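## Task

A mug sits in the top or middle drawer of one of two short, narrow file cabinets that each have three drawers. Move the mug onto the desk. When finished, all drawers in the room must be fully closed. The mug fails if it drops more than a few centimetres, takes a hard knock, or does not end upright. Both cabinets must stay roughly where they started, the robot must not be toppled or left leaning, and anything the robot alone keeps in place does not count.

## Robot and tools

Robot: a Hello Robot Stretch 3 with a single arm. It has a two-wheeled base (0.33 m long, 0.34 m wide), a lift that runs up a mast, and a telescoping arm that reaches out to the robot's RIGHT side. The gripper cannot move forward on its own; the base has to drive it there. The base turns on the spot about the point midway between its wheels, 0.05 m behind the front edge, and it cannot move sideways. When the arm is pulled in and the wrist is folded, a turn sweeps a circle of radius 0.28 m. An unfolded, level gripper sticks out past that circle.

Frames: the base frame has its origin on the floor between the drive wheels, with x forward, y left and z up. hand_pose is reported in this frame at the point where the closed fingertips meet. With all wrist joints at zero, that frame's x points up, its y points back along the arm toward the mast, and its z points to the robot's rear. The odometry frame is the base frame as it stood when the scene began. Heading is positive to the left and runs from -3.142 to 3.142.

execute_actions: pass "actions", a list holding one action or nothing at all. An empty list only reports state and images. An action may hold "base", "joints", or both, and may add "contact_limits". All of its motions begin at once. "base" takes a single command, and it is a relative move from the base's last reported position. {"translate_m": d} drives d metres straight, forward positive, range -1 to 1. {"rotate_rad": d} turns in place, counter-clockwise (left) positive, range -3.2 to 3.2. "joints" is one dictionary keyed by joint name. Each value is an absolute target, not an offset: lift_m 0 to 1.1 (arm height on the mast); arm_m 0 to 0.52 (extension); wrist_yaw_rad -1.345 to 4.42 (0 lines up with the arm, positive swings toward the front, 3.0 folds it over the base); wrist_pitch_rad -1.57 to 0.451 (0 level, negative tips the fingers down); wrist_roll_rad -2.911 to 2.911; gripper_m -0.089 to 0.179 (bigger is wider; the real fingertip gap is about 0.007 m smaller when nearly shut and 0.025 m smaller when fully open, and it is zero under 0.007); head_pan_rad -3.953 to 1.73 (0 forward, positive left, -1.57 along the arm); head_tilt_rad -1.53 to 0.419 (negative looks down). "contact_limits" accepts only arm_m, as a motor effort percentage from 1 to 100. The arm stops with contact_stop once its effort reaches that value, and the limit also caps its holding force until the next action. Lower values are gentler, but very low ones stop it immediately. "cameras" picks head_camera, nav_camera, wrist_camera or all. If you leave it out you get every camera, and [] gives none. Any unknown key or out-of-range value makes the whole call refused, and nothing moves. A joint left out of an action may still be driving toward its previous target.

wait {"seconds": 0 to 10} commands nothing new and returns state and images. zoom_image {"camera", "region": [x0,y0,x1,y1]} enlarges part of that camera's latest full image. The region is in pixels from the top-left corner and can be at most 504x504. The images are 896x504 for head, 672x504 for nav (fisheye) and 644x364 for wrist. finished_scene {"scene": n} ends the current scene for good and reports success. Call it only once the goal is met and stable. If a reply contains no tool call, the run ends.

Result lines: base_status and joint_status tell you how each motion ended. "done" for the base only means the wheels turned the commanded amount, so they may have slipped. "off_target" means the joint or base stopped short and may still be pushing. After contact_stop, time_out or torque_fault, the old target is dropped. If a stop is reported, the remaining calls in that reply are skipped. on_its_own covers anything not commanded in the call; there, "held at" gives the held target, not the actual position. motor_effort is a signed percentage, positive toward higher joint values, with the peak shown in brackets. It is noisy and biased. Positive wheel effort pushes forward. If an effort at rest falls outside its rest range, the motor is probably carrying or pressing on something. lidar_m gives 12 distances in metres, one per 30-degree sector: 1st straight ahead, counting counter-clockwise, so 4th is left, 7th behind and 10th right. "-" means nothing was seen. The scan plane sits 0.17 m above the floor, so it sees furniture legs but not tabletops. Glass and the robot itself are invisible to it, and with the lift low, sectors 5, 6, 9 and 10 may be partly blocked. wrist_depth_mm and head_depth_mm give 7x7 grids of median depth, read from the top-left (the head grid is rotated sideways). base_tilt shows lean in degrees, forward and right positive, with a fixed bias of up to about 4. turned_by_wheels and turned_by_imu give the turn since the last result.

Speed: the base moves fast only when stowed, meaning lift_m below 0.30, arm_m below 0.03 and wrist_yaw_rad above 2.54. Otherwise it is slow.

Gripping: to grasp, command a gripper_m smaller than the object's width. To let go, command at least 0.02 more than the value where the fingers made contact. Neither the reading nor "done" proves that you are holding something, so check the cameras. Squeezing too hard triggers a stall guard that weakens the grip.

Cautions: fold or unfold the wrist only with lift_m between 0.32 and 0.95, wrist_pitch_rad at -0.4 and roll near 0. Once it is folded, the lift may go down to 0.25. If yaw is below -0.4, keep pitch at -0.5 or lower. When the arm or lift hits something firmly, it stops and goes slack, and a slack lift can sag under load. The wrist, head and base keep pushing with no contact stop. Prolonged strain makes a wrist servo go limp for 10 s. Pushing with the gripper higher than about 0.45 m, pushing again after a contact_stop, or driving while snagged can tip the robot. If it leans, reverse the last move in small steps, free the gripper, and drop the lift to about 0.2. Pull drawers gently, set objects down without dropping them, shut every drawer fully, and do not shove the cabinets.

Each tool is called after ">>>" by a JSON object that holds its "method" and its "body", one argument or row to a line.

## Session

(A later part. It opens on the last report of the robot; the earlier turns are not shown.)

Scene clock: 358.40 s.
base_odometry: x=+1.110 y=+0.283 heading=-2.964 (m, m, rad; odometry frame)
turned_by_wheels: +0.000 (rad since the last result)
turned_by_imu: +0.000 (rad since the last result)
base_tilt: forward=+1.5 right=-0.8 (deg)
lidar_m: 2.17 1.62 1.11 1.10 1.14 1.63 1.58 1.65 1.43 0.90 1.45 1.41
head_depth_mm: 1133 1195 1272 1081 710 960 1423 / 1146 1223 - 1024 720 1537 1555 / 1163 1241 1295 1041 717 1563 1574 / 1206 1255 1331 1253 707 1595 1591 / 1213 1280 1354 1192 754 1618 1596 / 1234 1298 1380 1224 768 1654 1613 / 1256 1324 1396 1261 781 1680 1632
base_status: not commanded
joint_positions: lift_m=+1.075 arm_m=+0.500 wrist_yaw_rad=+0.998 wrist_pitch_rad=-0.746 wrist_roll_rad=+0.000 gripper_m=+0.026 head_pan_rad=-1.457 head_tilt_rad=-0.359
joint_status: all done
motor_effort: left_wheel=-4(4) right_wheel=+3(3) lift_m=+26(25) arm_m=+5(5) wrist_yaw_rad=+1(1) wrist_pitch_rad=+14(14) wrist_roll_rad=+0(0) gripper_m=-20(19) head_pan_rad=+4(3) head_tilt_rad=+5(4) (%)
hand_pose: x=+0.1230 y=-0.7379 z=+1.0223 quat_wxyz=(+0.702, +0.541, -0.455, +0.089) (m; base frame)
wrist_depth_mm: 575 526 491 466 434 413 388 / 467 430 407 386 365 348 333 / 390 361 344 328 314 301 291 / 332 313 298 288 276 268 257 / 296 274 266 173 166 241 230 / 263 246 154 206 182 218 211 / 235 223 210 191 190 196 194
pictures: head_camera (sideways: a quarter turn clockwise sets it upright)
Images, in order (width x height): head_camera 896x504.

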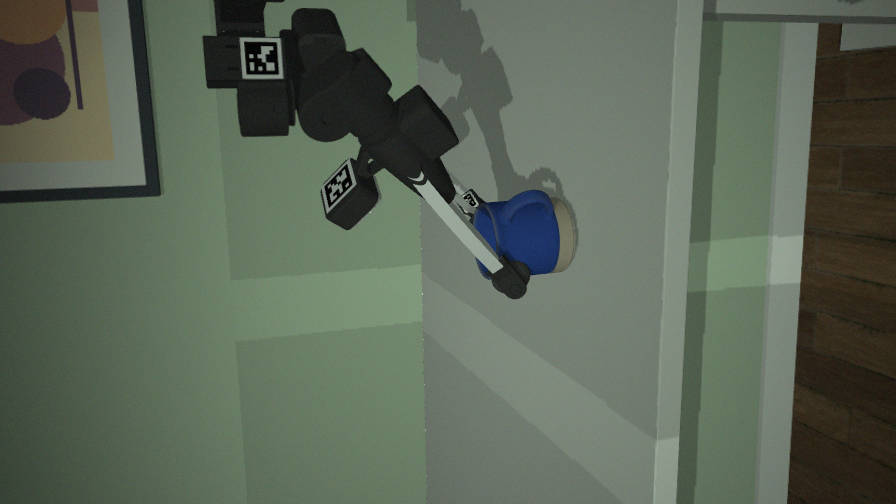

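>>> {"method": "execute_actions", "body": {
  "actions": [
    {"joints":{"lift_m":1.067}}
  ],
  "cameras": ["head_camera"]
}}

Scene clock: 361.37 s.
base_odometry: x=+1.110 y=+0.283 heading=-2.964 (m, m, rad; odometry frame)
turned_by_wheels: +0.000 (rad since the last result)
turned_by_imu: +0.000 (rad since the last result)
base_tilt: forward=+1.4 right=-0.8 (deg)
lidar_m: 2.17 1.62 1.11 1.10 1.14 1.63 1.58 1.65 1.43 0.90 1.45 1.41
head_depth_mm: 1133 1199 1284 1079 712 963 1430 / 1146 1222 - 1019 721 1537 1550 / 1168 1240 1299 985 704 1563 1568 / 1200 1258 1328 1214 707 1602 1576 / 1218 1283 1349 1197 756 1626 1603 / 1238 1301 1373 1227 767 1659 1621 / 1251 1326 1399 1263 782 1683 1640
base_status: not commanded
joint_positions: lift_m=+1.067 arm_m=+0.500 wrist_yaw_rad=+0.998 wrist_pitch_rad=-0.746 wrist_roll_rad=+0.000 gripper_m=+0.026 head_pan_rad=-1.457 head_tilt_rad=-0.359
joint_status: all done
motor_effort: left_wheel=-4(4) right_wheel=+3(3) lift_m=+26(25) arm_m=+5(5) wrist_yaw_rad=+1(0) wrist_pitch_rad=+14(14) wrist_roll_rad=+0(0) gripper_m=-20(20) head_pan_rad=+3(4) head_tilt_rad=+5(4) (%)
hand_pose: x=+0.1230 y=-0.7379 z=+1.0143 quat_wxyz=(+0.702, +0.541, -0.454, +0.089) (m; base frame)
wrist_depth_mm: 558 512 472 446 422 396 375 / 447 412 391 372 353 336 322 / 373 346 332 316 306 292 280 / 321 300 289 278 266 259 249 / 282 263 257 174 167 233 223 / 250 236 154 206 183 211 203 / 227 215 202 192 189 189 186
pictures: head_camera (sideways: a quarter turn clockwise sets it upright)
Images, in order (width x height): head_camera 896x504.

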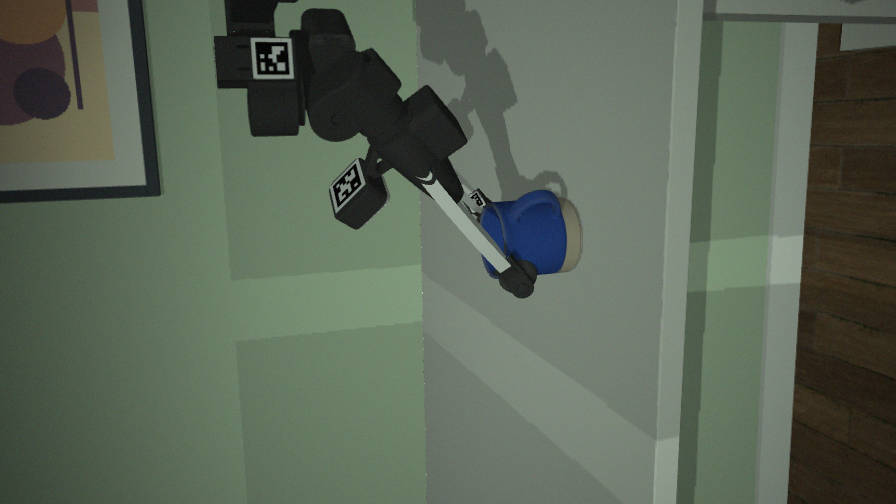

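>>> {"method": "execute_actions", "body": {
  "actions": [
    {"joints":{"lift_m":1.061}}
  ],
  "cameras": []
}}

>>> {"method": "execute_actions", "body": {
  "actions": [
    {"joints":{"gripper_m":0.14}}
  ],
  "cameras": ["head_camera","wrist_camera"]
}}

Scene clock: 365.07 s.
base_odometry: x=+1.110 y=+0.283 heading=-2.964 (m, m, rad; odometry frame)
turned_by_wheels: +0.000 (rad since the last result)
turned_by_imu: +0.000 (rad since the last result)
base_tilt: forward=+1.4 right=-0.8 (deg)
lidar_m: 2.17 1.62 1.11 1.10 1.14 1.62 1.58 1.65 1.43 0.89 1.45 1.41
head_depth_mm: 1133 1204 1266 1083 710 960 1426 / 1144 1227 - 968 721 1535 1561 / 1169 1243 1294 1012 703 1567 1575 / 1196 1260 1334 1216 712 1602 1588 / 1219 1280 1349 1197 755 1624 1602 / 1233 1305 1371 1226 767 1658 1622 / 1260 1318 1398 1260 783 1679 1639
base_status: not commanded
joint_positions: lift_m=+1.061 arm_m=+0.500 wrist_yaw_rad=+0.998 wrist_pitch_rad=-0.724 wrist_roll_rad=-0.004 gripper_m=+0.026 head_pan_rad=-1.457 head_tilt_rad=-0.359
joint_status: all done
motor_effort: left_wheel=-4(4) right_wheel=+4(4) lift_m=+21(23) arm_m=+5(5) wrist_yaw_rad=+1(1) wrist_pitch_rad=+2(14) wrist_roll_rad=+2(2) gripper_m=-20(20) head_pan_rad=+4(4) head_tilt_rad=+4(4) (%)
hand_pose: x=+0.1264 y=-0.7401 z=+1.0123 quat_wxyz=(+0.702, +0.536, -0.459, +0.097) (m; base frame)
wrist_depth_mm: 579 534 498 466 438 407 390 / 462 421 402 379 362 345 328 / 379 354 337 322 310 298 286 / 324 303 292 281 269 260 251 / 281 264 258 175 167 234 224 / 248 236 154 206 183 210 203 / 222 214 201 190 188 189 187
pictures: none
No camera images: the call's "cameras" was empty. Leave "cameras" out to get every camera's image.

Scene clock: 366.70 s.
base_odometry: x=+1.110 y=+0.283 heading=-2.964 (m, m, rad; odometry frame)
turned_by_wheels: +0.000 (rad since the last result)
turned_by_imu: +0.000 (rad since the last result)
base_tilt: forward=+1.5 right=-0.9 (deg)
lidar_m: 2.18 1.62 1.10 1.10 1.14 1.63 1.57 1.64 1.43 0.90 1.45 1.41
head_depth_mm: 1130 1206 1274 1082 710 961 1430 / 1147 1221 - 970 721 1531 1569 / 1168 1242 1301 1012 703 1558 1574 / 1196 1261 1328 1251 712 1603 1587 / 1218 1277 1346 1191 749 1624 1605 / 1235 1303 1375 1228 768 1659 1619 / 1256 1321 1399 1261 780 1699 1628
base_status: not commanded
joint_positions: lift_m=+1.061 arm_m=+0.500 wrist_yaw_rad=+0.999 wrist_pitch_rad=-0.727 wrist_roll_rad=-0.004 gripper_m=+0.140 head_pan_rad=-1.457 head_tilt_rad=-0.359
joint_status: all done
motor_effort: left_wheel=-4(5) right_wheel=+3(4) lift_m=+23(24) arm_m=+5(5) wrist_yaw_rad=+1(1) wrist_pitch_rad=+4(4) wrist_roll_rad=+2(2) gripper_m=+1(83) head_pan_rad=+3(3) head_tilt_rad=+4(4) (%)
hand_pose: x=+0.1260 y=-0.7397 z=+1.0116 quat_wxyz=(+0.702, +0.537, -0.458, +0.097) (m; base frame)
wrist_depth_mm: 575 518 486 460 433 406 383 / 455 423 394 374 358 340 325 / 379 349 334 320 305 293 282 / 322 301 287 278 267 257 250 / 278 265 253 181 175 232 223 / 246 239 221 205 198 207 202 / 222 204 204 190 188 188 182
pictures: head_camera (sideways: a quarter turn clockwise sets it upright), wrist_camera
Images, in order (width x height): head_camera 896x504, wrist_camera 644x364.

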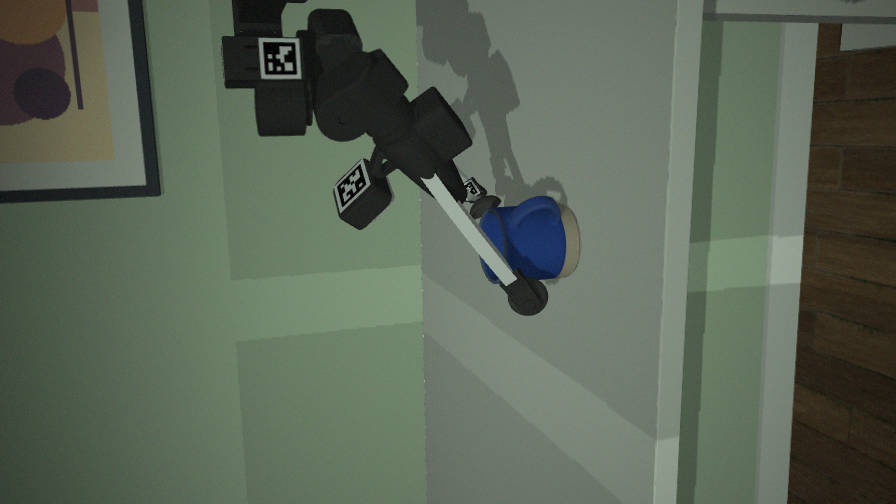

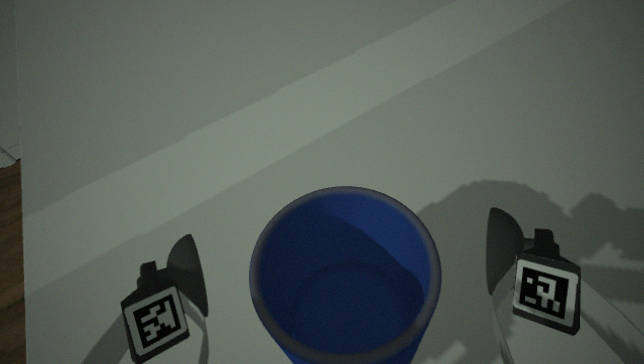

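>>> {"method": "execute_actions", "body": {
  "actions": [
    {"joints":{"lift_m":1.098,"wrist_pitch_rad":-0.3}}
  ],
  "cameras": ["head_camera"]
}}

Scene clock: 370.10 s.
base_odometry: x=+1.110 y=+0.283 heading=-2.964 (m, m, rad; odometry frame)
turned_by_wheels: +0.000 (rad since the last result)
turned_by_imu: +0.000 (rad since the last result)
base_tilt: forward=+1.4 right=-0.9 (deg)
lidar_m: 2.18 1.62 1.11 1.10 1.14 1.62 1.58 1.65 1.43 0.90 1.44 1.41
head_depth_mm: 1138 1194 1288 1085 711 959 1426 / 1146 1210 - 1106 721 1538 1558 / 1164 1242 1289 1125 702 1561 1567 / 1200 1267 1326 1157 713 1591 1585 / 1216 1279 1352 1108 754 1627 1601 / 1238 1303 1375 1222 767 1660 1609 / 1248 1326 1393 1253 781 1695 1630
base_status: not commanded
joint_positions: lift_m=+1.098 arm_m=+0.500 wrist_yaw_rad=+0.999 wrist_pitch_rad=-0.324 wrist_roll_rad=-0.004 gripper_m=+0.140 head_pan_rad=-1.457 head_tilt_rad=-0.359
joint_status: all done
motor_effort: left_wheel=-4(4) right_wheel=+3(3) lift_m=+33(36) arm_m=+5(5) wrist_yaw_rad=+1(1) wrist_pitch_rad=+13(9) wrist_roll_rad=+2(2) gripper_m=+1(1) head_pan_rad=+2(3) head_tilt_rad=+4(5) (%)
hand_pose: x=+0.1764 y=-0.7720 z=+1.1318 quat_wxyz=(+0.669, +0.434, -0.556, +0.235) (m; base frame)
wrist_depth_mm: - - - - 822 651 526 / - - - - 877 672 547 / - - - 941 846 695 577 / - 749 687 644 600 563 545 / - 557 522 492 469 453 425 / - 458 417 398 384 370 358 / - 347 345 334 321 312 295
pictures: head_camera (sideways: a quarter turn clockwise sets it upright)
Images, in order (width x height): head_camera 896x504.

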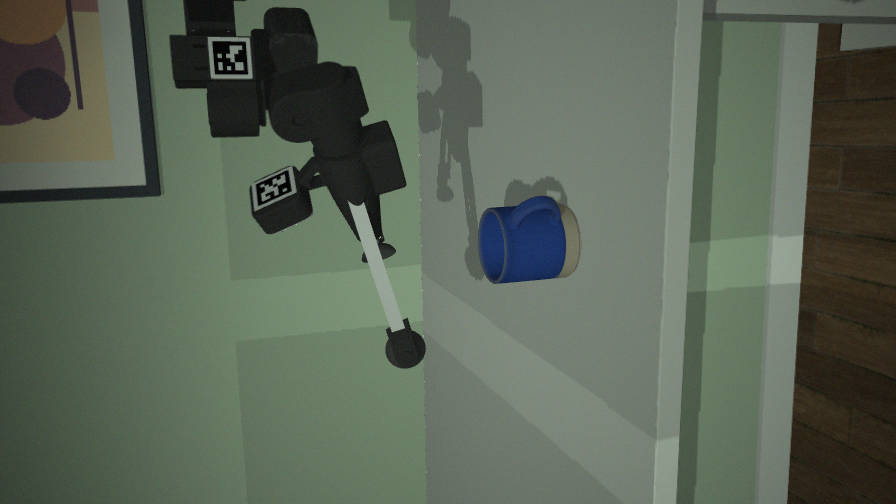

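>>> {"method": "finished_scene", "body": {
  "scene": 2
}}

The scene is finished: the task was done.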